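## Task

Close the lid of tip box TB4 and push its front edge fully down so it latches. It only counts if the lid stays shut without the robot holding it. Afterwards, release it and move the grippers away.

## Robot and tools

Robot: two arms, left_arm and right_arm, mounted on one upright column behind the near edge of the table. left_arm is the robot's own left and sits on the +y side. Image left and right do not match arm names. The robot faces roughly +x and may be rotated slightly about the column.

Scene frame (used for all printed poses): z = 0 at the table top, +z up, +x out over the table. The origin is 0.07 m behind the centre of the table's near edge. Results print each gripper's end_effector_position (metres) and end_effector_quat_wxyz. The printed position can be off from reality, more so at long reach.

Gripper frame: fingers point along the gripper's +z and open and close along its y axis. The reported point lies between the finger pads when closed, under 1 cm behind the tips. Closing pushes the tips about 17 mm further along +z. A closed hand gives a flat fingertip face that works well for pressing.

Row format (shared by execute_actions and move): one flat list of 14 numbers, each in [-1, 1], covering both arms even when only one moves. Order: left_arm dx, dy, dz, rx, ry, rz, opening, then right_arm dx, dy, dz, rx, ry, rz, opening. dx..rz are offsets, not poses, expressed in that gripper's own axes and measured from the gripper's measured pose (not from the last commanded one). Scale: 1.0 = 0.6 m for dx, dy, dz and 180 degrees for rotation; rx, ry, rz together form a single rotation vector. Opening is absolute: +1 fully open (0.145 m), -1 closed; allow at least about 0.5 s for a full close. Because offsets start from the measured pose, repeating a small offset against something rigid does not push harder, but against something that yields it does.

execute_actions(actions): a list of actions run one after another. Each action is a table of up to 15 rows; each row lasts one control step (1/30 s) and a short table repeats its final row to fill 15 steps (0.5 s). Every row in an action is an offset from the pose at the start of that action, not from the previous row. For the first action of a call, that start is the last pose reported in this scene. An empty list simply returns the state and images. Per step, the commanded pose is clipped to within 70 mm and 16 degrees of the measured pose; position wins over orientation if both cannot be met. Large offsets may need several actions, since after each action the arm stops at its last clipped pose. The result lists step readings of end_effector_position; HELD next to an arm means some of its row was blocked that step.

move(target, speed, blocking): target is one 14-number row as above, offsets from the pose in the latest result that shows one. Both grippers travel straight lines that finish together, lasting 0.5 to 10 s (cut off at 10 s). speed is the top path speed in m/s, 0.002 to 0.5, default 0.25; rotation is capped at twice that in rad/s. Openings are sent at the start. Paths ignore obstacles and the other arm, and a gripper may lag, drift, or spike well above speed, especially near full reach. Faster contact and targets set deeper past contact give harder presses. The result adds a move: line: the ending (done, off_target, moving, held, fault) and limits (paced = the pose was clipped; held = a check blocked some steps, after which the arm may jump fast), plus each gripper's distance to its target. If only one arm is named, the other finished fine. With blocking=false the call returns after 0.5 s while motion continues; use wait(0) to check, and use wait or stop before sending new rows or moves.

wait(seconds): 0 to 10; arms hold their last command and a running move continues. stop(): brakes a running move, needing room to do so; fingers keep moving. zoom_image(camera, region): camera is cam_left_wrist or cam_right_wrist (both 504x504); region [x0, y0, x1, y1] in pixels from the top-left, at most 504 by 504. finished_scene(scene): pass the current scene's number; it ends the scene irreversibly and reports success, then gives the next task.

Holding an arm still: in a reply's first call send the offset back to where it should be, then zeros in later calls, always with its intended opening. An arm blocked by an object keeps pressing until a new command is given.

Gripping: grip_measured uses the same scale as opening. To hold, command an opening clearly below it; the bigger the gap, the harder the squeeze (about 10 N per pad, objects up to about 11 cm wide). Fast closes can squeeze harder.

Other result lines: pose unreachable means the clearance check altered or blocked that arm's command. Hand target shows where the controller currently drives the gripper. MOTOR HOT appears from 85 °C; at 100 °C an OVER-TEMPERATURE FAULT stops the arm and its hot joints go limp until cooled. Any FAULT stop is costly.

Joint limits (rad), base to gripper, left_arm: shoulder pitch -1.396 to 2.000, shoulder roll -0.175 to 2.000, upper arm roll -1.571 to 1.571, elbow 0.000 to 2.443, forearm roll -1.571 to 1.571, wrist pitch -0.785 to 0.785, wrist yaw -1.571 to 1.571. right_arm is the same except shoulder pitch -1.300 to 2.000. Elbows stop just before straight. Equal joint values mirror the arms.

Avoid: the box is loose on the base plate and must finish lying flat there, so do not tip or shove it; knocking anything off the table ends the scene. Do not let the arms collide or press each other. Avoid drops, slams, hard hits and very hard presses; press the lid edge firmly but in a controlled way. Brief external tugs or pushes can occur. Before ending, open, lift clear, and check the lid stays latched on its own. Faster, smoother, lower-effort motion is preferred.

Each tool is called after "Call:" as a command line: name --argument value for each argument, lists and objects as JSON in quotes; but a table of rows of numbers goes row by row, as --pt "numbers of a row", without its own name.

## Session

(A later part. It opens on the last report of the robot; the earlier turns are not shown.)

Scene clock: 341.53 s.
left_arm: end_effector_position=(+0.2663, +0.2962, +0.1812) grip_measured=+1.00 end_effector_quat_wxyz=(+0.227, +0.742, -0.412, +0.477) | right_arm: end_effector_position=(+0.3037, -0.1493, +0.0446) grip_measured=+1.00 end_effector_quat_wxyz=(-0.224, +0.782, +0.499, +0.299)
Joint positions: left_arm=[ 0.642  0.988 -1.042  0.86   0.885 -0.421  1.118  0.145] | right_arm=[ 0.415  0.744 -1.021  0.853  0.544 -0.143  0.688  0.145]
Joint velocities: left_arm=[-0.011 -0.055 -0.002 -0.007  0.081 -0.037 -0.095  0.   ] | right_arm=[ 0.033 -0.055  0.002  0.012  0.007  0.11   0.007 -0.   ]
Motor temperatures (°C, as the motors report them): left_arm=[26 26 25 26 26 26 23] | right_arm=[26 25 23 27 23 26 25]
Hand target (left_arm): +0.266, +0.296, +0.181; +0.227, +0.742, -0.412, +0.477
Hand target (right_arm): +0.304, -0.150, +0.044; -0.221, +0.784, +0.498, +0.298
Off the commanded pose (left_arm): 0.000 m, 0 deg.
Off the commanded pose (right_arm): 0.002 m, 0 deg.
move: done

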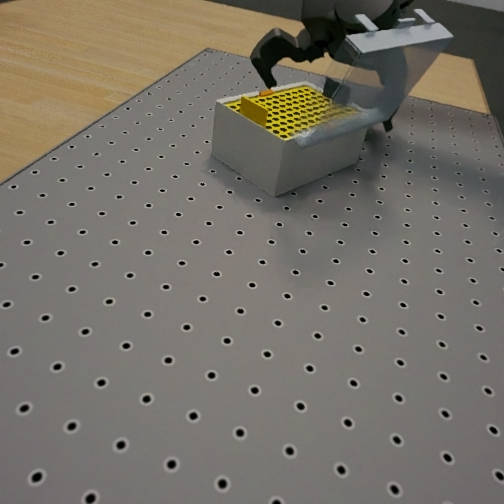

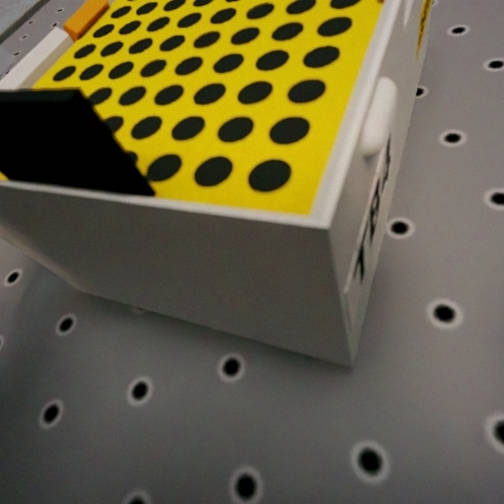

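Call:
move --target '[0,0,0,0,0,0,1,-0.005,-0.02,0.015,0,0,0,0.5]' --speed 0.03

Call:
execute_actions --actions '[[[0,0,0,0,0,0,1,0,0,0,0,0,0,0.3]],[[0,0,0,0,0,0,1,0,0,0,0,0,0,0.15]],[[0,0,0,0,0,0,1,0,0,0,0,0,0,0.05]]]'

Scene clock: 347.40 s.
left_arm: end_effector_position=(+0.2663, +0.2962, +0.1812) grip_measured=+1.00 end_effector_quat_wxyz=(+0.227, +0.742, -0.412, +0.477) | right_arm: end_effector_position=(+0.2977, -0.1347, +0.0452) grip_measured=+0.50 end_effector_quat_wxyz=(-0.240, +0.774, +0.495, +0.313)
Joint positions: left_arm=[ 0.642  0.988 -1.042  0.86   0.885 -0.421  1.118  0.145] | right_arm=[ 0.406  0.739 -1.057  0.884  0.584 -0.17   0.656  0.112]
Joint velocities: left_arm=[-0.011 -0.077  0.002  0.012  0.037 -0.051 -0.022 -0.   ] | right_arm=[-0.011 -0.033 -0.042 -0.017 -0.037  0.007 -0.037 -0.   ]
Motor temperatures (°C, as the motors report them): left_arm=[26 26 25 26 26 26 23] | right_arm=[26 25 23 27 23 26 25]
Hand target (left_arm): +0.266, +0.296, +0.181; +0.227, +0.742, -0.412, +0.477
Hand target (right_arm): +0.294, -0.140, +0.037; -0.225, +0.782, +0.499, +0.299
Off the commanded pose (left_arm): 0.000 m, 0 deg.
Off the commanded pose (right_arm): 0.011 m, 3 deg.
move: off_target (right_arm)

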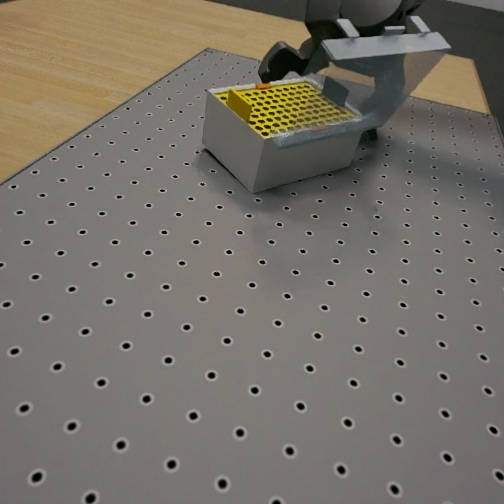

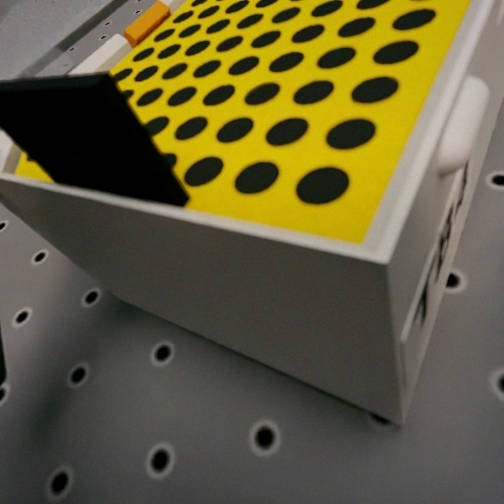

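Scene clock: 348.90 s.
left_arm: end_effector_position=(+0.2663, +0.2962, +0.1812) grip_measured=+1.00 end_effector_quat_wxyz=(+0.227, +0.742, -0.412, +0.477) | right_arm: end_effector_position=(+0.2996, -0.1318, +0.0492) grip_measured=+0.05 end_effector_quat_wxyz=(-0.246, +0.769, +0.496, +0.319)
Joint positions: left_arm=[ 0.642  0.988 -1.042  0.86   0.885 -0.421  1.118  0.145] | right_arm=[ 0.412  0.741 -1.056  0.888  0.593 -0.18   0.665  0.079]
Joint velocities: left_arm=[ 0.099  0.033  0.002  0.002 -0.022  0.007  0.007  0.   ] | right_arm=[-0.033 -0.055 -0.007  0.007 -0.051  0.066  0.022  0.   ]
Motor temperatures (°C, as the motors report them): left_arm=[26 26 25 26 26 26 23] | right_arm=[26 25 23 27 23 26 25]
Hand target (left_arm): +0.266, +0.296, +0.181; +0.227, +0.742, -0.412, +0.477
Hand target (right_arm): +0.299, -0.132, +0.049; -0.245, +0.770, +0.496, +0.318
Off the commanded pose (left_arm): 0.000 m, 0 deg.
Off the commanded pose (right_arm): 0.001 m, 0 deg.
Step readings (end_effector_position; steps 1 to 15: 1st action; 16 to 30: 2nd action; 31 to 45: 3rd action):
0: left_arm (+0.2663, +0.2962, +0.1812) | right_arm (+0.2977, -0.1347, +0.0452)
1: left_arm (+0.2663, +0.2962, +0.1812) | right_arm (+0.2981, -0.1331, +0.0471)
2: left_arm (+0.2663, +0.2962, +0.1812) | right_arm (+0.2990, -0.1323, +0.0483)
4: left_arm (+0.2663, +0.2962, +0.1812) | right_arm (+0.2992, -0.1327, +0.0480)
8: left_arm (+0.2663, +0.2962, +0.1812) | right_arm (+0.2991, -0.1332, +0.0476)
15: left_arm (+0.2663, +0.2962, +0.1812) | right_arm (+0.2990, -0.1332, +0.0476)
16: left_arm (+0.2663, +0.2962, +0.1812) | right_arm (+0.2991, -0.1323, +0.0483)
17: left_arm (+0.2663, +0.2962, +0.1812) | right_arm (+0.2995, -0.1320, +0.0489)
19: left_arm (+0.2663, +0.2962, +0.1812) | right_arm (+0.2995, -0.1322, +0.0488)
23: left_arm (+0.2663, +0.2962, +0.1812) | right_arm (+0.2995, -0.1322, +0.0488)
30: left_arm (+0.2663, +0.2962, +0.1812) | right_arm (+0.2995, -0.1322, +0.0488)
31: left_arm (+0.2663, +0.2962, +0.1812) | right_arm (+0.2995, -0.1318, +0.0491)
32: left_arm (+0.2663, +0.2962, +0.1812) | right_arm (+0.2996, -0.1318, +0.0492)
34: left_arm (+0.2663, +0.2962, +0.1812) | right_arm (+0.2996, -0.1318, +0.0492)
38: left_arm (+0.2663, +0.2962, +0.1812) | right_arm (+0.2996, -0.1318, +0.0492)
45: end_effector_position above

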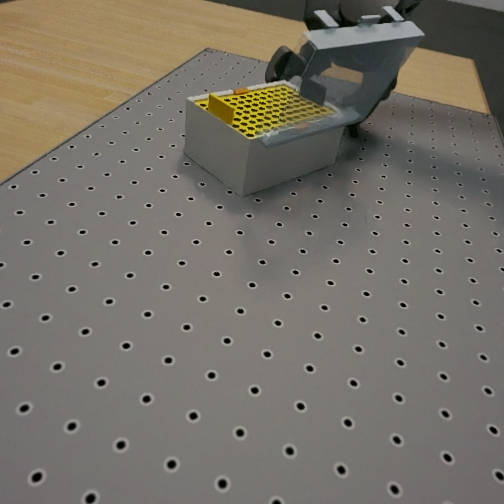

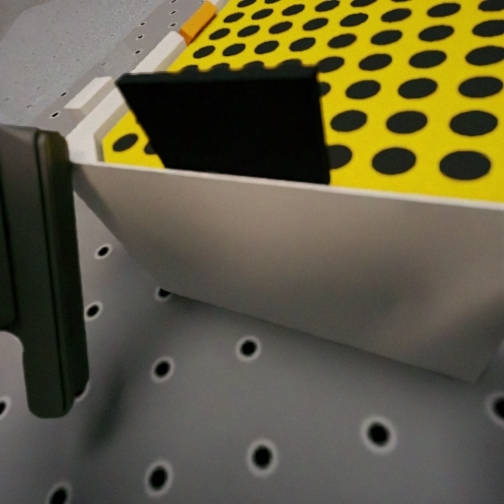

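Call:
move --target '[0,0,0,0,0,0,1,-0.045,0,-0.08,0,0,0,0.6]' --speed 0.08

Call:
move --target '[0,0,0,0,0,0,1,0,0.13,0,0,0,0,-1]' --speed 0.08

Call:
move --target '[0,0,0,0,0,0,1,0.11,0,0.11,0,0,0,-1]' --speed 0.06

Scene clock: 355.90 s.
left_arm: end_effector_position=(+0.2663, +0.2962, +0.1812) grip_measured=+1.00 end_effector_quat_wxyz=(+0.227, +0.742, -0.412, +0.477) | right_arm: end_effector_position=(+0.2797, -0.1833, +0.0616) grip_measured=+0.60 end_effector_quat_wxyz=(-0.242, +0.771, +0.495, +0.319)
Joint positions: left_arm=[ 0.642  0.988 -1.042  0.86   0.885 -0.421  1.118  0.145] | right_arm=[ 0.335  0.913 -1.056  0.956  0.666 -0.275  0.706  0.119]
Joint velocities: left_arm=[-0.033 -0.121 -0.012  0.002 -0.022 -0.007 -0.037  0.   ] | right_arm=[ 0.077 -0.011 -0.002  0.007 -0.007  0.037 -0.066 -0.   ]
Motor temperatures (°C, as the motors report them): left_arm=[26 26 25 26 26 26 23] | right_arm=[26 25 23 27 23 26 25]
Hand target (left_arm): +0.266, +0.296, +0.181; +0.227, +0.742, -0.412, +0.477
Hand target (right_arm): +0.279, -0.181, +0.062; -0.246, +0.769, +0.496, +0.319
Off the commanded pose (left_arm): 0.000 m, 0 deg.
Off the commanded pose (right_arm): 0.002 m, 0 deg.
move: done

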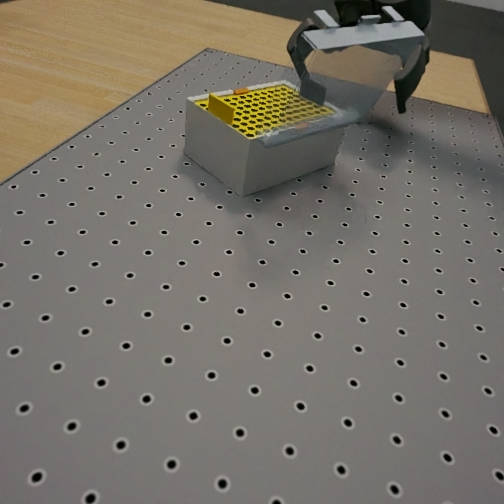

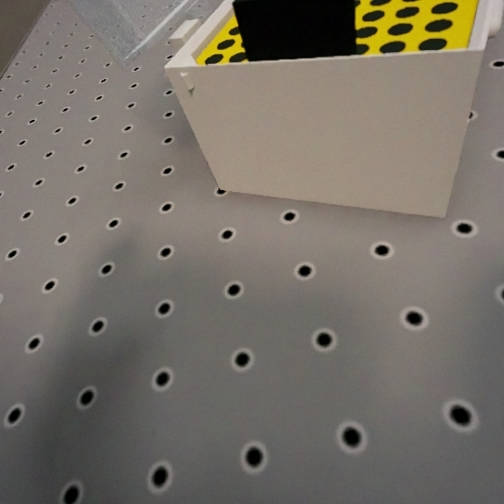

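Scene clock: 357.13 s.
left_arm: end_effector_position=(+0.2663, +0.2962, +0.1812) grip_measured=+1.00 end_effector_quat_wxyz=(+0.227, +0.742, -0.412, +0.477) | right_arm: end_effector_position=(+0.3500, -0.2144, +0.0584) grip_measured=-1.00 end_effector_quat_wxyz=(-0.218, +0.782, +0.489, +0.318)
Joint positions: left_arm=[ 0.642  0.988 -1.042  0.86   0.885 -0.421  1.118  0.145] | right_arm=[ 0.715  0.527 -1.081  0.028  0.646 -0.511  1.093  0.   ]
Joint velocities: left_arm=[ 0.055 -0.055 -0.002 -0.012 -0.066  0.022 -0.037  0.   ] | right_arm=[-0.055  0.011  0.002 -0.027  0.022 -0.081 -0.066  0.   ]
Motor temperatures (°C, as the motors report them): left_arm=[26 26 25 26 26 26 23] | right_arm=[26 25 23 27 23 26 25]
Hand target (left_arm): +0.266, +0.296, +0.181; +0.227, +0.742, -0.412, +0.477
Hand target (right_arm): +0.350, -0.216, +0.058; -0.215, +0.783, +0.490, +0.318
Off the commanded pose (left_arm): 0.000 m, 0 deg.
Off the commanded pose (right_arm): 0.002 m, 3 deg.
elbow stopped short (right arm): the move would have taken joint 4 (elbow) straighter than the controller allows; a more bent joint 4 avoids this.
move: off_target (right_arm)

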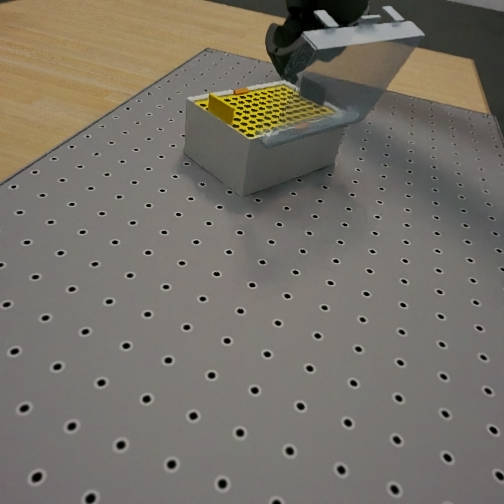

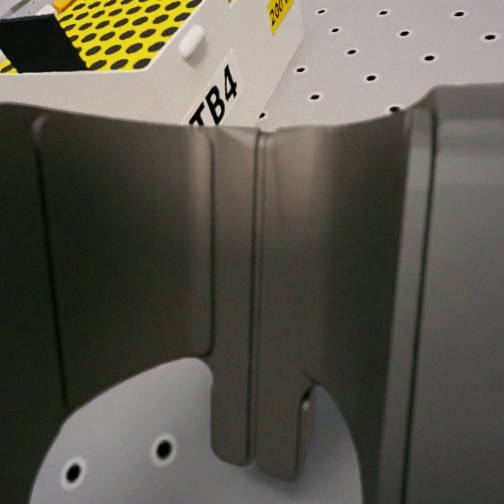

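Scene clock: 358.93 s.
left_arm: end_effector_position=(+0.2663, +0.2962, +0.1812) grip_measured=+1.00 end_effector_quat_wxyz=(+0.227, +0.742, -0.412, +0.477) | right_arm: end_effector_position=(+0.3909, -0.1292, +0.0608) grip_measured=-1.00 end_effector_quat_wxyz=(-0.210, +0.784, +0.487, +0.322)
Joint positions: left_arm=[ 0.642  0.988 -1.042  0.86   0.885 -0.421  1.118  0.145] | right_arm=[ 0.816  0.33  -1.133  0.028  0.595 -0.338  0.929  0.   ]
Joint velocities: left_arm=[-0.055  0.055  0.002  0.012  0.022 -0.007 -0.037 -0.   ] | right_arm=[-0.055  0.055 -0.007 -0.002 -0.022  0.022 -0.037 -0.   ]
Motor temperatures (°C, as the motors report them): left_arm=[26 26 25 26 26 26 23] | right_arm=[26 25 23 27 23 26 25]
Hand target (left_arm): +0.266, +0.296, +0.181; +0.227, +0.742, -0.412, +0.477
Hand target (right_arm): +0.391, -0.131, +0.060; -0.207, +0.786, +0.486, +0.321
Off the commanded pose (left_arm): 0.000 m, 0 deg.
Off the commanded pose (right_arm): 0.002 m, 1 deg.
elbow stopped short (right arm): the move would have taken joint 4 (elbow) straighter than the controller allows; a more bent joint 4 avoids this.
move: done

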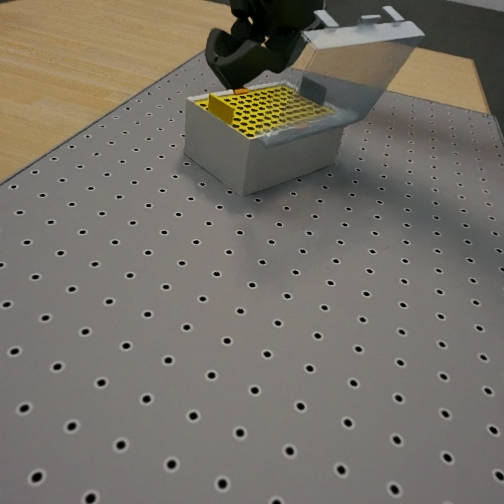

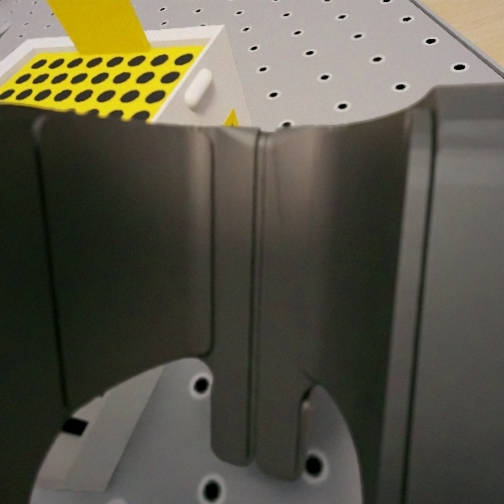

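Call:
move --target '[0.11,0.417,0.343,0.139,-0.051,-0.103,-1,0,-0.035,0.01,0,0,0,-1]' --speed 0.15

Scene clock: 371.63 s.
left_arm: end_effector_position=(+0.1768, -0.0076, +0.1414) grip_measured=-1.00 end_effector_quat_wxyz=(+0.135, +0.858, -0.210, +0.450) | right_arm: end_effector_position=(+0.3763, -0.1140, +0.0596) grip_measured=-1.00 end_effector_quat_wxyz=(-0.213, +0.781, +0.488, +0.327)
Joint positions: left_arm=[-0.019  0.441 -1.171  1.866  0.485  0.376 -0.547  0.   ] | right_arm=[ 0.696  0.497 -1.133  0.466  0.595 -0.173  0.759  0.   ]
Joint velocities: left_arm=[-0.011 -0.033 -0.007  0.002 -0.007  0.037 -0.022 -0.   ] | right_arm=[ 0.055 -0.077 -0.002 -0.007 -0.022  0.066  0.007 -0.   ]
Motor temperatures (°C, as the motors report them): left_arm=[26 26 25 26 26 26 23] | right_arm=[27 25 23 27 23 26 25]
Hand target (left_arm): +0.177, -0.007, +0.141; +0.133, +0.858, -0.210, +0.450
Hand target (right_arm): +0.374, -0.116, +0.057; -0.211, +0.784, +0.487, +0.323
Off the commanded pose (left_arm): 0.014 m, 4 deg.
Off the commanded pose (right_arm): 0.004 m, 1 deg.
move: held (left_arm), off_target (right_arm); limits=held; held on 11 of 74 steps (left_arm), including the last (left_arm)
pose unreachable (left arm): on one or more control steps of this call, first in action 0 (counted from 0), this arm could not follow its commanded pose, so it was not sent that pose on those steps. On the call's last step it was still not sent that pose. It may still have moved: this result reports where it is.
cause: the commanded pose would bring a part of the arm (just beyond joint 5 (forearm roll)) too close to the robot's own body.

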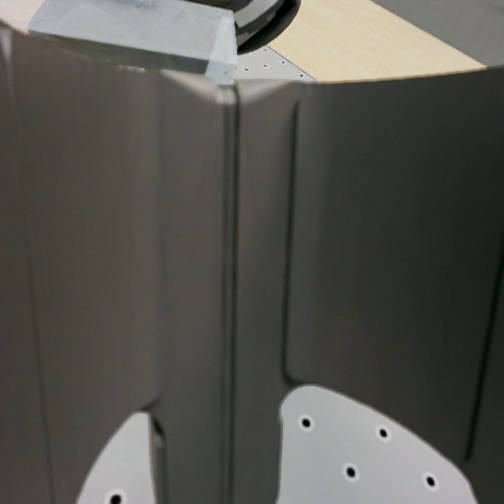

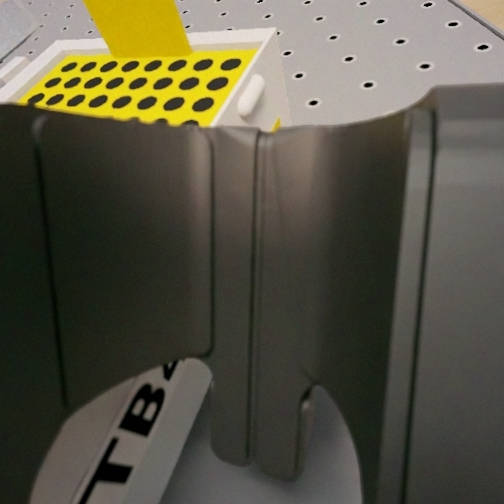

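Call:
move --target '[0.015,0,0.075,0,0,0,-1,0,0,0,0,0,0,-1]' --speed 0.05

Call:
move --target '[0.04,0,0.055,0,0,0,-1,0,0,0,0,0,0,-1]' --speed 0.03

Scene clock: 375.77 s.
left_arm: end_effector_position=(+0.2143, -0.0281, +0.1251) grip_measured=-1.00 end_effector_quat_wxyz=(+0.131, +0.857, -0.209, +0.452) | right_arm: end_effector_position=(+0.3764, -0.1139, +0.0597) grip_measured=-1.00 end_effector_quat_wxyz=(-0.213, +0.781, +0.488, +0.327)
Joint positions: left_arm=[ 0.101  0.288 -1.171  1.648  0.516  0.362 -0.504  0.   ] | right_arm=[ 0.696  0.497 -1.133  0.466  0.596 -0.173  0.759  0.   ]
Joint velocities: left_arm=[-0.055  0.033 -0.002 -0.012  0.11  -0.037  0.051 -0.   ] | right_arm=[ 0.055  0.011 -0.002  0.002 -0.022  0.037 -0.037 -0.   ]
Motor temperatures (°C, as the motors report them): left_arm=[26 26 25 26 26 26 23] | right_arm=[27 25 23 27 23 26 25]
Hand target (left_arm): +0.214, -0.029, +0.124; +0.134, +0.858, -0.210, +0.450
Hand target (right_arm): +0.376, -0.114, +0.060; -0.213, +0.781, +0.488, +0.327
Off the commanded pose (left_arm): 0.002 m, 0 deg.
Off the commanded pose (right_arm): 0.000 m, 0 deg.
move: done

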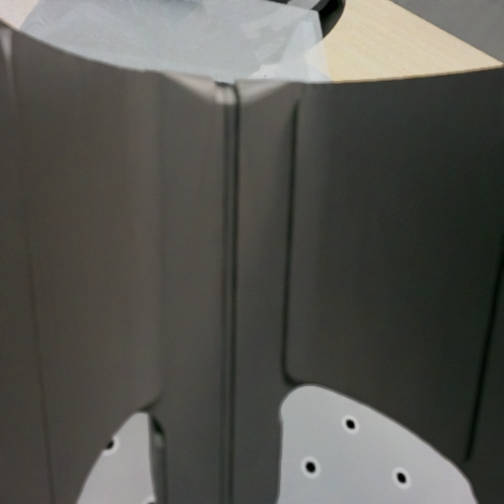

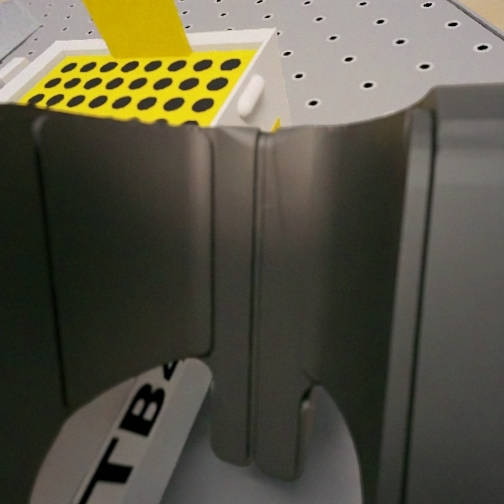

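Scene clock: 377.37 s.
left_arm: end_effector_position=(+0.2512, -0.0471, +0.1285) grip_measured=-1.00 end_effector_quat_wxyz=(+0.130, +0.856, -0.206, +0.455) | right_arm: end_effector_position=(+0.3764, -0.1139, +0.0597) grip_measured=-1.00 end_effector_quat_wxyz=(-0.213, +0.781, +0.488, +0.327)
Joint positions: left_arm=[ 0.225  0.162 -1.171  1.499  0.57   0.381 -0.492  0.   ] | right_arm=[ 0.696  0.497 -1.133  0.466  0.597 -0.173  0.759  0.   ]
Joint velocities: left_arm=[ 0.011  0.011 -0.002 -0.002  0.022 -0.051 -0.037 -0.   ] | right_arm=[ 0.033 -0.011  0.007 -0.007  0.022  0.066 -0.007 -0.   ]
Motor temperatures (°C, as the motors report them): left_arm=[26 26 25 26 26 26 24] | right_arm=[27 25 23 27 23 26 25]
Hand target (left_arm): +0.250, -0.047, +0.127; +0.131, +0.857, -0.208, +0.452
Hand target (right_arm): +0.376, -0.114, +0.060; -0.213, +0.781, +0.488, +0.327
Off the commanded pose (left_arm): 0.002 m, 1 deg.
Off the commanded pose (right_arm): 0.000 m, 0 deg.
move: done

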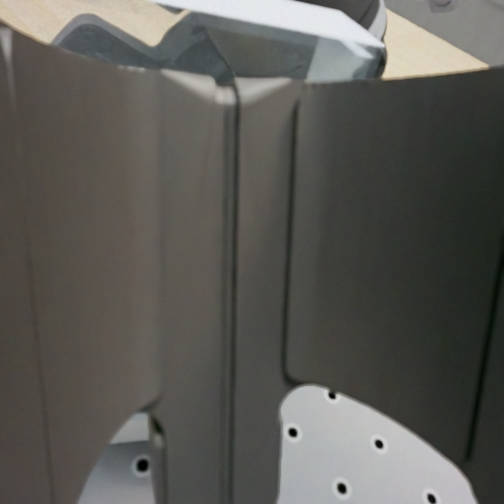

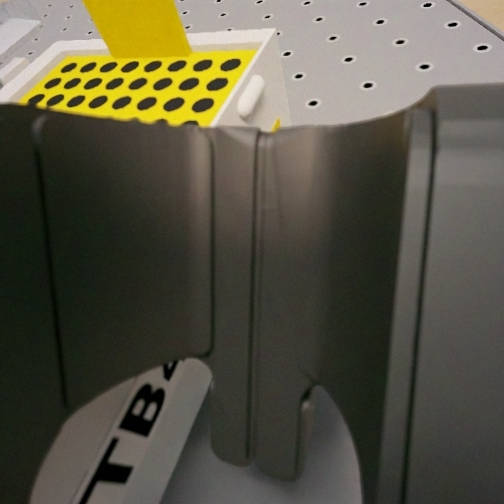

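Call:
move --target '[0.04,-0.015,0.062,0,0,0,-1,0,0,0,0,0,0,-1]' --speed 0.03

Scene clock: 382.30 s.
left_arm: end_effector_position=(+0.2947, -0.0595, +0.1287) grip_measured=-1.00 end_effector_quat_wxyz=(+0.127, +0.856, -0.205, +0.457) | right_arm: end_effector_position=(+0.3764, -0.1139, +0.0597) grip_measured=-1.00 end_effector_quat_wxyz=(-0.213, +0.781, +0.487, +0.327)
Joint positions: left_arm=[ 0.372  0.043 -1.167  1.288  0.63   0.362 -0.439  0.   ] | right_arm=[ 0.696  0.497 -1.133  0.466  0.597 -0.173  0.759  0.   ]
Joint velocities: left_arm=[ 0.033  0.011 -0.002 -0.002 -0.007 -0.037  0.037  0.   ] | right_arm=[ 0.011  0.011  0.002  0.002 -0.007 -0.007 -0.007  0.   ]
Motor temperatures (°C, as the motors report them): left_arm=[26 26 25 26 26 26 24] | right_arm=[27 25 23 27 23 26 25]
Hand target (left_arm): +0.295, -0.060, +0.128; +0.129, +0.856, -0.205, +0.456
Hand target (right_arm): +0.376, -0.114, +0.060; -0.213, +0.781, +0.488, +0.327
Off the commanded pose (left_arm): 0.001 m, 0 deg.
Off the commanded pose (right_arm): 0.000 m, 0 deg.
move: done

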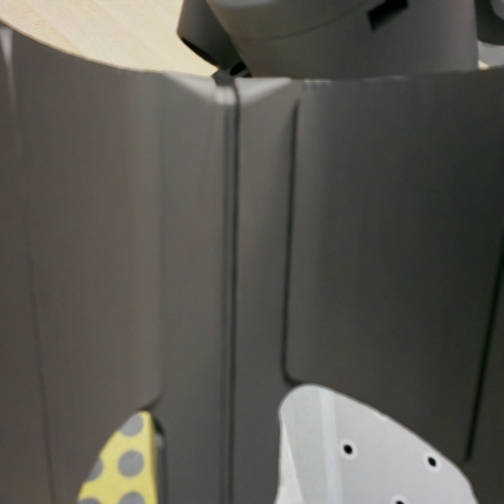

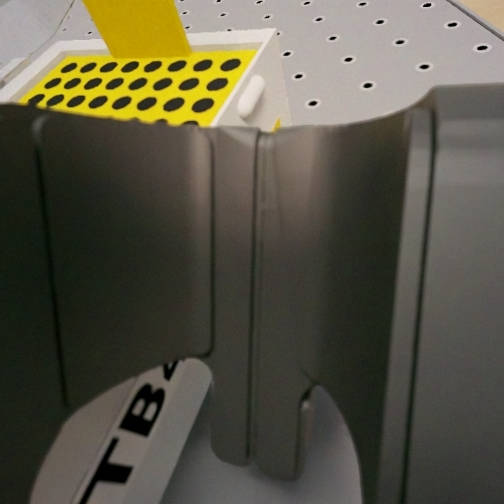

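Call:
move --target '[-0.022,-0.02,0.04,0,0,0,-1,0,0.04,-0.04,0,0,0,-1]' --speed 0.03

Scene clock: 386.47 s.
left_arm: end_effector_position=(+0.3118, -0.0539, +0.1046) grip_measured=-1.00 end_effector_quat_wxyz=(+0.125, +0.857, -0.202, +0.457) | right_arm: end_effector_position=(+0.3901, -0.1408, +0.0751) grip_measured=-1.00 end_effector_quat_wxyz=(-0.211, +0.783, +0.486, +0.326)
Joint positions: left_arm=[ 0.416 -0.003 -1.169  1.084  0.626  0.249 -0.353  0.   ] | right_arm=[ 0.759  0.516 -1.133  0.363  0.612 -0.21   0.866  0.   ]
Joint velocities: left_arm=[ 0.011 -0.055  0.002 -0.002  0.081 -0.007 -0.125  0.   ] | right_arm=[ 0.055  0.033 -0.012 -0.012 -0.007 -0.037 -0.007 -0.   ]
Motor temperatures (°C, as the motors report them): left_arm=[26 26 25 26 25 26 24] | right_arm=[27 25 23 27 23 26 25]
Hand target (left_arm): +0.312, -0.055, +0.104; +0.126, +0.856, -0.205, +0.457
Hand target (right_arm): +0.390, -0.140, +0.076; -0.213, +0.781, +0.487, +0.327
Off the commanded pose (left_arm): 0.002 m, 0 deg.
Off the commanded pose (right_arm): 0.001 m, 0 deg.
move: done

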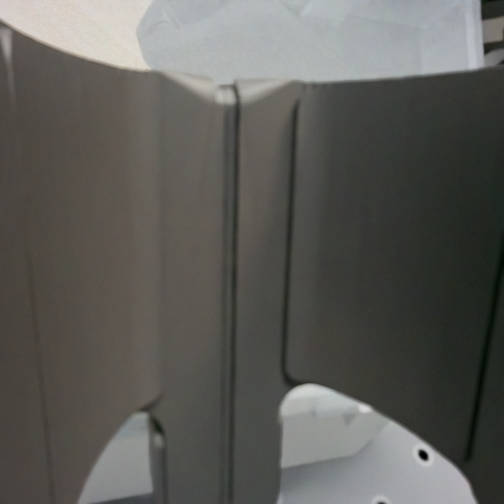

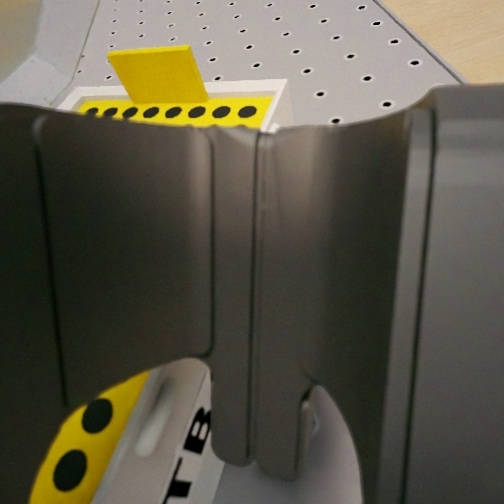

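Call:
move --target '[0.04,0,-0.028,0,0,0,-1,-0.015,-0.005,0.015,0,0,0,-1]' --speed 0.03

Call:
move --target '[0.035,-0.015,0.06,0,0,0,-1,0,0,0,0,0,0,-1]' --speed 0.025

Scene clock: 390.40 s.
left_arm: end_effector_position=(+0.3112, -0.0552, +0.1342) grip_measured=-1.00 end_effector_quat_wxyz=(+0.128, +0.856, -0.205, +0.458) | right_arm: end_effector_position=(+0.3925, -0.1390, +0.0683) grip_measured=-1.00 end_effector_quat_wxyz=(-0.211, +0.780, +0.483, +0.338)
Joint positions: left_arm=[ 0.416  0.032 -1.137  1.251  0.641  0.376 -0.397  0.   ] | right_arm=[ 0.785  0.428 -1.16   0.181  0.648 -0.312  0.899  0.   ]
Joint velocities: left_arm=[ 0.033  0.055 -0.027 -0.007  0.022  0.022 -0.007  0.   ] | right_arm=[-0.099 -0.077 -0.051 -0.022  0.037 -0.081  0.007 -0.   ]
Motor temperatures (°C, as the motors report them): left_arm=[26 26 25 26 25 26 24] | right_arm=[27 25 23 27 23 26 25]
Hand target (left_arm): +0.312, -0.053, +0.134; +0.125, +0.857, -0.202, +0.457
Hand target (right_arm): +0.387, -0.139, +0.063; -0.211, +0.783, +0.487, +0.326
Off the commanded pose (left_arm): 0.002 m, 1 deg.
Off the commanded pose (right_arm): 0.008 m, 1 deg.
move: off_target (right_arm)

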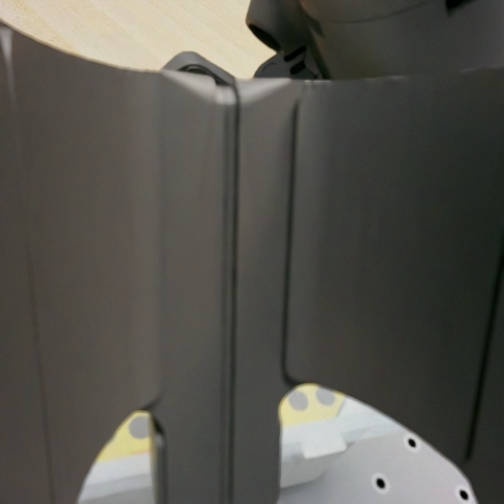

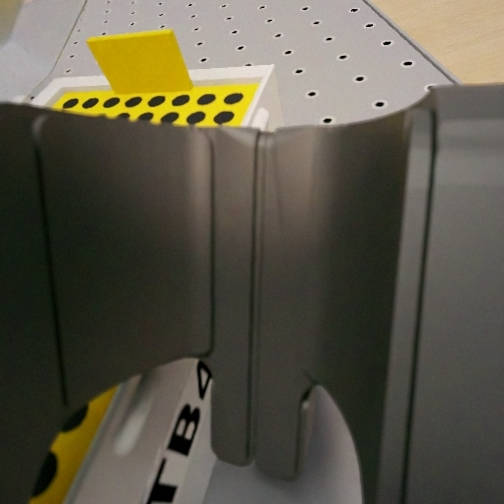

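Scene clock: 392.33 s.
left_arm: end_effector_position=(+0.3523, -0.0659, +0.1324) grip_measured=-1.00 end_effector_quat_wxyz=(+0.125, +0.856, -0.204, +0.459) | right_arm: end_effector_position=(+0.3933, -0.1390, +0.0691) grip_measured=-1.00 end_effector_quat_wxyz=(-0.211, +0.779, +0.483, +0.339)
Joint positions: left_arm=[ 0.559 -0.101 -1.137  0.966  0.675  0.311 -0.312  0.   ] | right_arm=[ 0.786  0.428 -1.16   0.181  0.651 -0.314  0.899  0.   ]
Joint velocities: left_arm=[-0.055 -0.033 -0.002  0.007 -0.007 -0.022 -0.037  0.   ] | right_arm=[-0.033  0.011  0.007 -0.002 -0.007  0.007 -0.022 -0.   ]
Motor temperatures (°C, as the motors report them): left_arm=[26 26 25 26 25 26 24] | right_arm=[27 25 23 27 23 26 25]
Hand target (left_arm): +0.353, -0.066, +0.132; +0.127, +0.855, -0.204, +0.459
Hand target (right_arm): +0.393, -0.139, +0.068; -0.211, +0.780, +0.483, +0.338
Off the commanded pose (left_arm): 0.001 m, 0 deg.
Off the commanded pose (right_arm): 0.001 m, 0 deg.
move: done

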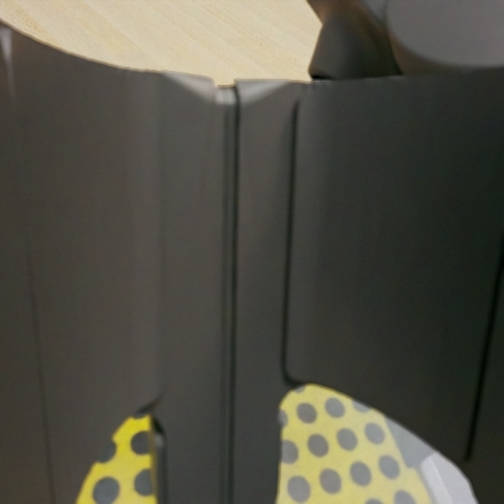

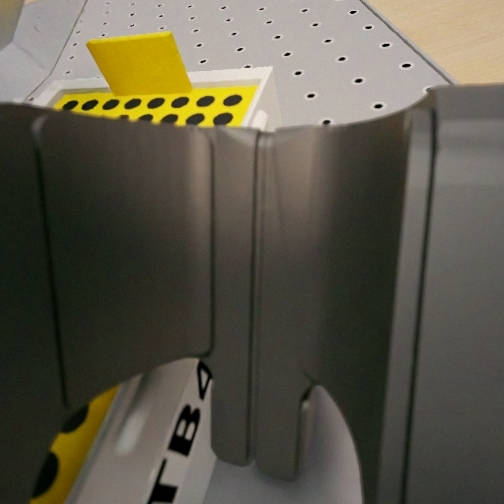

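Call:
move --target '[0,0,0,0,0,0,-1,-0.04,0.03,-0.12,0,0,0,-1]' --speed 0.08

Call:
move --target '[-0.028,0,0.02,0,0,0,-1,0,0,-0.17,0,0,0,1]' --speed 0.06

Scene clock: 397.57 s.
left_arm: end_effector_position=(+0.3523, -0.0659, +0.1324) grip_measured=-1.00 end_effector_quat_wxyz=(+0.125, +0.856, -0.204, +0.459) | right_arm: end_effector_position=(+0.3792, -0.2107, +0.1006) grip_measured=-1.00 end_effector_quat_wxyz=(-0.207, +0.781, +0.481, +0.340)
Joint positions: left_arm=[ 0.559 -0.101 -1.137  0.966  0.675  0.311 -0.312  0.   ] | right_arm=[ 0.735  0.736 -1.157  0.449  0.721 -0.288  0.967  0.   ]
Joint velocities: left_arm=[ 0.011 -0.033 -0.007  0.012 -0.022 -0.022  0.095  0.   ] | right_arm=[-0.055 -0.033 -0.002 -0.007 -0.007  0.022  0.007 -0.   ]
Motor temperatures (°C, as the motors report them): left_arm=[26 26 25 26 25 26 24] | right_arm=[27 25 23 27 23 26 25]
Hand target (left_arm): +0.352, -0.066, +0.132; +0.125, +0.856, -0.204, +0.459
Hand target (right_arm): +0.377, -0.209, +0.100; -0.211, +0.780, +0.482, +0.339
Off the commanded pose (left_arm): 0.000 m, 0 deg.
Off the commanded pose (right_arm): 0.002 m, 1 deg.
move: done

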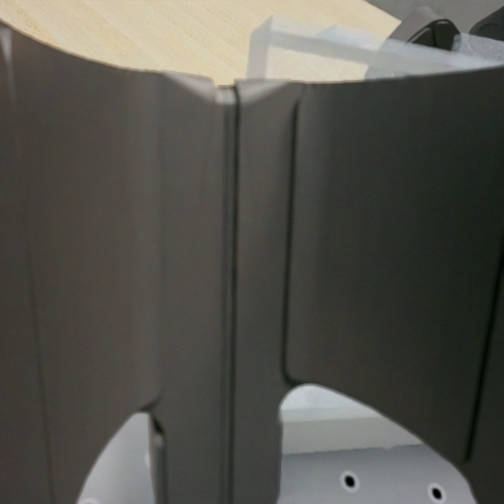

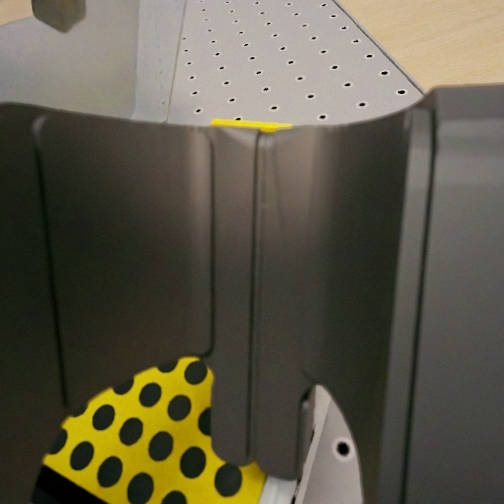

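Scene clock: 399.50 s.
left_arm: end_effector_position=(+0.3534, -0.0651, +0.1124) grip_measured=-1.00 end_effector_quat_wxyz=(+0.123, +0.856, -0.201, +0.459) | right_arm: end_effector_position=(+0.3460, -0.2786, +0.1710) grip_measured=+1.00 end_effector_quat_wxyz=(-0.203, +0.782, +0.479, +0.343)
Joint positions: left_arm=[ 0.559 -0.14  -1.153  0.829  0.664  0.217 -0.273  0.   ] | right_arm=[ 0.684  1.166 -1.157  0.85   0.86  -0.228  1.027  0.145]
Joint velocities: left_arm=[-0.033 -0.121 -0.012 -0.007 -0.022 -0.007 -0.007  0.   ] | right_arm=[-0.121 -0.121  0.002 -0.002 -0.022  0.022 -0.007 -0.   ]
Motor temperatures (°C, as the motors report them): left_arm=[26 26 25 26 25 26 24] | right_arm=[27 25 23 27 23 26 25]
Hand target (left_arm): +0.353, -0.066, +0.112; +0.124, +0.855, -0.204, +0.459
Hand target (right_arm): +0.344, -0.277, +0.169; -0.207, +0.782, +0.480, +0.340
Off the commanded pose (left_arm): 0.002 m, 0 deg.
Off the commanded pose (right_arm): 0.002 m, 1 deg.
move: done

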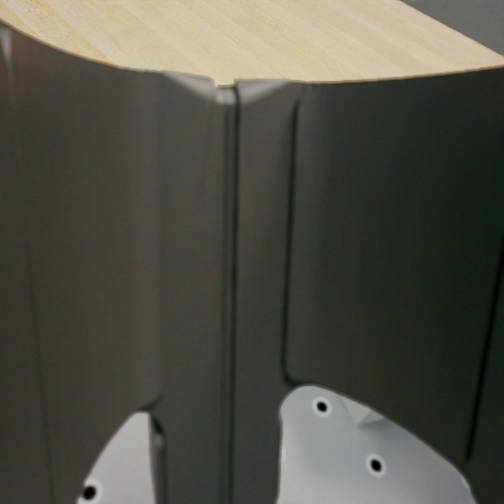

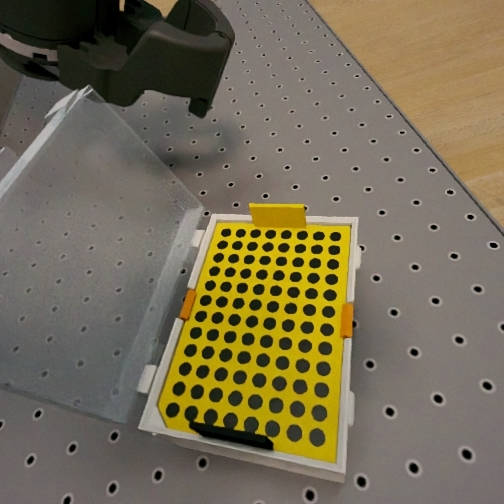

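Call:
move --target '[-0.09,-0.28,-0.43,0,0,0,1,-0.03,-0.015,0.065,0,0,0,-1]' --speed 0.15

Scene clock: 416.00 s.
left_arm: end_effector_position=(+0.2172, +0.2043, +0.2024) grip_measured=+1.00 end_effector_quat_wxyz=(+0.119, +0.858, -0.198, +0.458) | right_arm: end_effector_position=(+0.3468, -0.2602, +0.1332) grip_measured=-1.00 end_effector_quat_wxyz=(-0.204, +0.782, +0.480, +0.343)
Joint positions: left_arm=[ 0.152  1.325 -0.918  1.979  1.029  0.036 -0.059  0.145] | right_arm=[ 0.637  1.034 -1.157  0.744  0.822 -0.285  0.969  0.   ]
Joint velocities: left_arm=[ 0.011 -0.011 -0.012 -0.002 -0.007  0.007 -0.007 -0.   ] | right_arm=[-0.099  0.077  0.007 -0.002  0.007 -0.022  0.022  0.   ]
Motor temperatures (°C, as the motors report them): left_arm=[27 26 25 26 25 26 24] | right_arm=[27 25 23 27 23 26 25]
Hand target (left_arm): +0.217, +0.203, +0.203; +0.123, +0.857, -0.198, +0.459
Hand target (right_arm): +0.346, -0.260, +0.131; -0.203, +0.782, +0.480, +0.342
Off the commanded pose (left_arm): 0.007 m, 1 deg.
Off the commanded pose (right_arm): 0.002 m, 0 deg.
move: off_target (left_arm)

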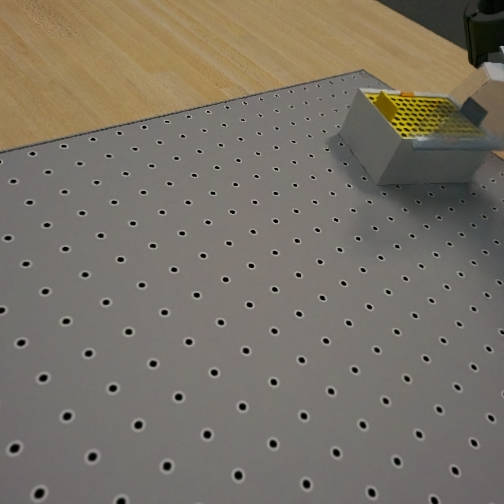

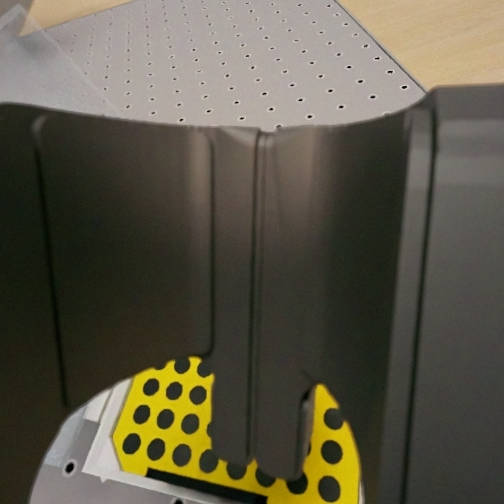

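Call:
move --target '[0,0,0,0,0,0,1,0.034,0.01,0.037,0,0,0,-1]' --speed 0.06

Call:
move --target '[0,0,0,0,0,0,1,0.017,0,0.095,0,0,0,-1]' --speed 0.05

Scene clock: 421.80 s.
left_arm: end_effector_position=(+0.2172, +0.2043, +0.2024) grip_measured=+1.00 end_effector_quat_wxyz=(+0.119, +0.858, -0.198, +0.458) | right_arm: end_effector_position=(+0.3663, -0.2357, +0.1344) grip_measured=-1.00 end_effector_quat_wxyz=(-0.206, +0.780, +0.480, +0.345)
Joint positions: left_arm=[ 0.152  1.325 -0.918  1.979  1.029  0.036 -0.059  0.145] | right_arm=[ 0.7    0.958 -1.157  0.725  0.783 -0.221  0.951  0.   ]
Joint velocities: left_arm=[-0.077 -0.033 -0.002  0.002  0.037 -0.022 -0.007 -0.   ] | right_arm=[ 0.011 -0.033  0.002 -0.002 -0.037  0.007 -0.007 -0.   ]
Motor temperatures (°C, as the motors report them): left_arm=[26 26 25 26 25 26 24] | right_arm=[26 25 23 27 23 26 25]
Hand target (left_arm): +0.217, +0.204, +0.202; +0.119, +0.858, -0.198, +0.458
Hand target (right_arm): +0.366, -0.236, +0.133; -0.204, +0.782, +0.479, +0.343
Off the commanded pose (left_arm): 0.000 m, 0 deg.
Off the commanded pose (right_arm): 0.001 m, 0 deg.
move: done

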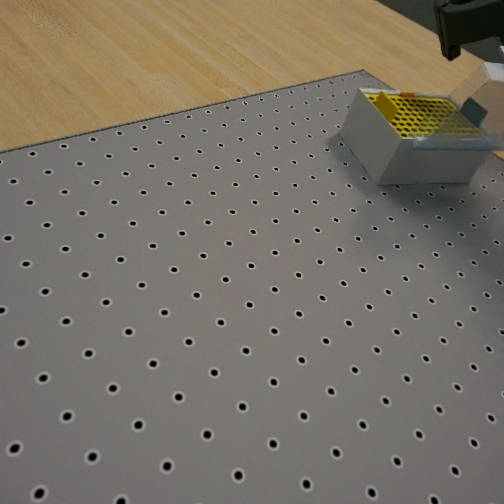

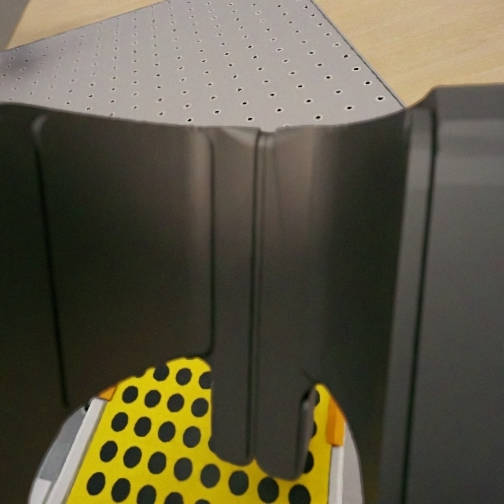

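Scene clock: 423.20 s.
left_arm: end_effector_position=(+0.2172, +0.2043, +0.2024) grip_measured=+1.00 end_effector_quat_wxyz=(+0.119, +0.858, -0.198, +0.458) | right_arm: end_effector_position=(+0.3891, -0.1918, +0.1036) grip_measured=-1.00 end_effector_quat_wxyz=(-0.208, +0.780, +0.479, +0.345)
Joint positions: left_arm=[ 0.152  1.325 -0.918  1.979  1.029  0.036 -0.059  0.145] | right_arm=[ 0.756  0.705 -1.157  0.476  0.708 -0.241  0.93   0.   ]
Joint velocities: left_arm=[-0.077 -0.033  0.002 -0.022  0.037  0.007 -0.081  0.   ] | right_arm=[ 0.011  0.033  0.007 -0.002 -0.022 -0.007 -0.037  0.   ]
Motor temperatures (°C, as the motors report them): left_arm=[26 26 25 26 25 26 24] | right_arm=[27 25 23 27 23 26 25]
Hand target (left_arm): +0.217, +0.204, +0.202; +0.119, +0.858, -0.198, +0.458
Hand target (right_arm): +0.390, -0.192, +0.104; -0.206, +0.780, +0.480, +0.345
Off the commanded pose (left_arm): 0.000 m, 0 deg.
Off the commanded pose (right_arm): 0.001 m, 0 deg.
move: done

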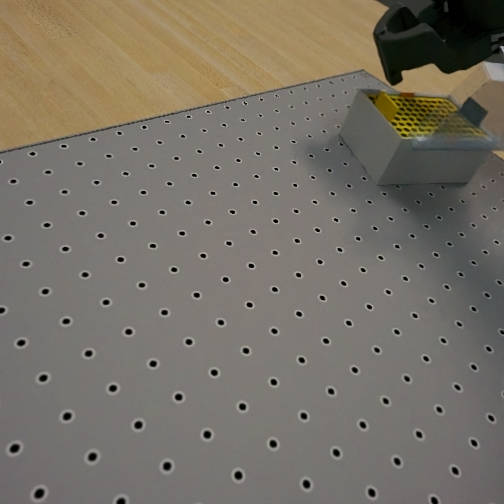

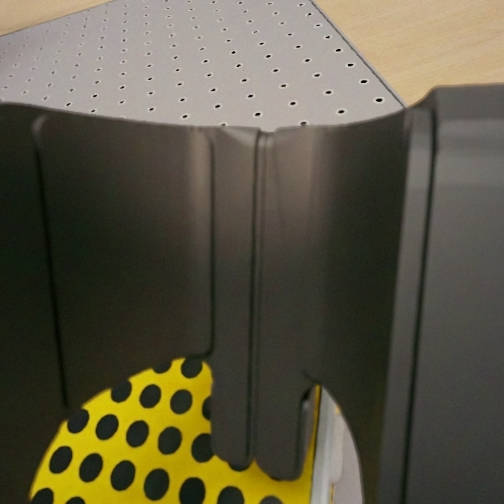

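Call:
move --target '[0,0,0,0,0,0,1,-0.025,-0.04,-0.005,0,0,0,-1]' --speed 0.04

Call:
move --target '[0,0,0,0,0,0,1,0.17,-0.2,0.185,0,0,0,-1]' --speed 0.05

Scene clock: 428.63 s.
left_arm: end_effector_position=(+0.2172, +0.2043, +0.2024) grip_measured=+1.00 end_effector_quat_wxyz=(+0.119, +0.858, -0.198, +0.458) | right_arm: end_effector_position=(+0.3619, -0.1906, +0.0946) grip_measured=-1.00 end_effector_quat_wxyz=(-0.210, +0.778, +0.482, +0.344)
Joint positions: left_arm=[ 0.152  1.325 -0.918  1.979  1.029  0.036 -0.059  0.145] | right_arm=[ 0.642  0.812 -1.157  0.696  0.727 -0.226  0.821  0.   ]
Joint velocities: left_arm=[-0.033 -0.077 -0.002 -0.017 -0.022 -0.037  0.007  0.   ] | right_arm=[ 0.011  0.099  0.007  0.017  0.007  0.051 -0.022 -0.   ]
Motor temperatures (°C, as the motors report them): left_arm=[26 26 25 26 25 26 24] | right_arm=[27 25 23 27 23 26 25]
Hand target (left_arm): +0.217, +0.204, +0.202; +0.119, +0.858, -0.198, +0.458
Hand target (right_arm): +0.362, -0.191, +0.094; -0.208, +0.780, +0.480, +0.345
Off the commanded pose (left_arm): 0.000 m, 0 deg.
Off the commanded pose (right_arm): 0.001 m, 0 deg.
move: done

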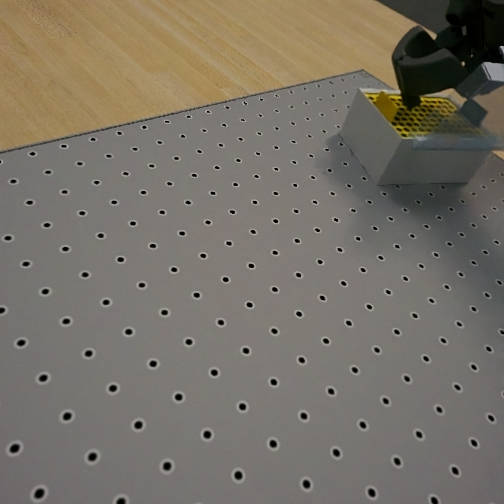

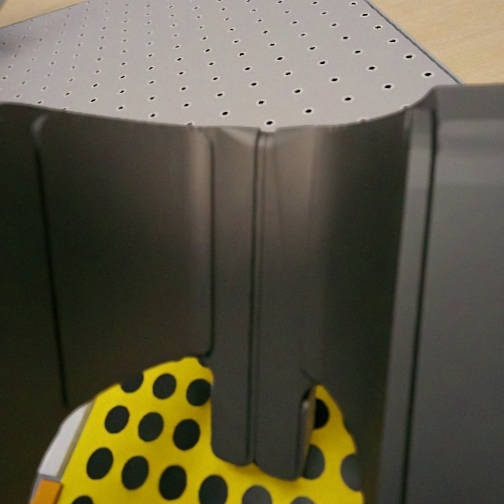

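Scene clock: 432.73 s.
left_arm: end_effector_position=(+0.2172, +0.2043, +0.2024) grip_measured=+1.00 end_effector_quat_wxyz=(+0.119, +0.858, -0.198, +0.458) | right_arm: end_effector_position=(+0.3270, +0.0007, +0.0973) grip_measured=-1.00 end_effector_quat_wxyz=(-0.213, +0.775, +0.481, +0.350)
Joint positions: left_arm=[ 0.152  1.325 -0.918  1.979  1.029  0.036 -0.059  0.145] | right_arm=[ 0.566  0.556 -1.157  1.206  0.634  0.249  0.271  0.   ]
Joint velocities: left_arm=[ 0.011 -0.077 -0.002  0.002  0.051  0.007  0.007 -0.   ] | right_arm=[ 0.033 -0.011  0.012 -0.012 -0.037 -0.037 -0.11  -0.   ]
Motor temperatures (°C, as the motors report them): left_arm=[26 26 25 26 25 26 24] | right_arm=[27 25 23 27 23 26 25]
Hand target (left_arm): +0.217, +0.204, +0.202; +0.119, +0.858, -0.198, +0.458
Hand target (right_arm): +0.325, -0.000, +0.095; -0.210, +0.777, +0.481, +0.346
Off the commanded pose (left_arm): 0.000 m, 0 deg.
Off the commanded pose (right_arm): 0.006 m, 1 deg.
move: off_target (right_arm)

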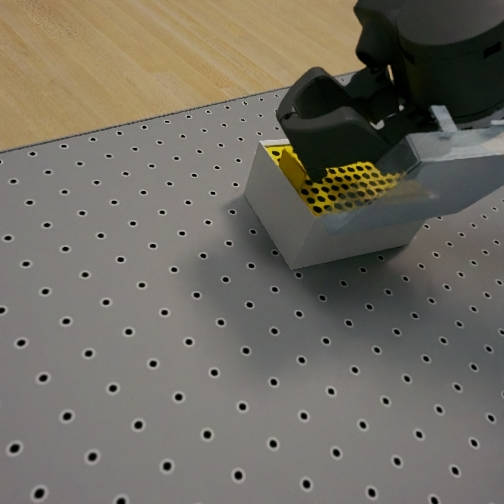

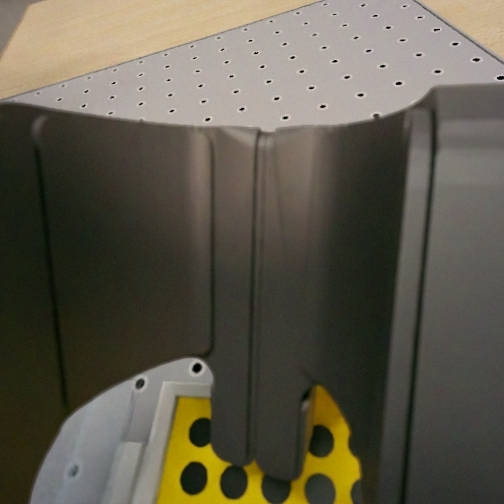

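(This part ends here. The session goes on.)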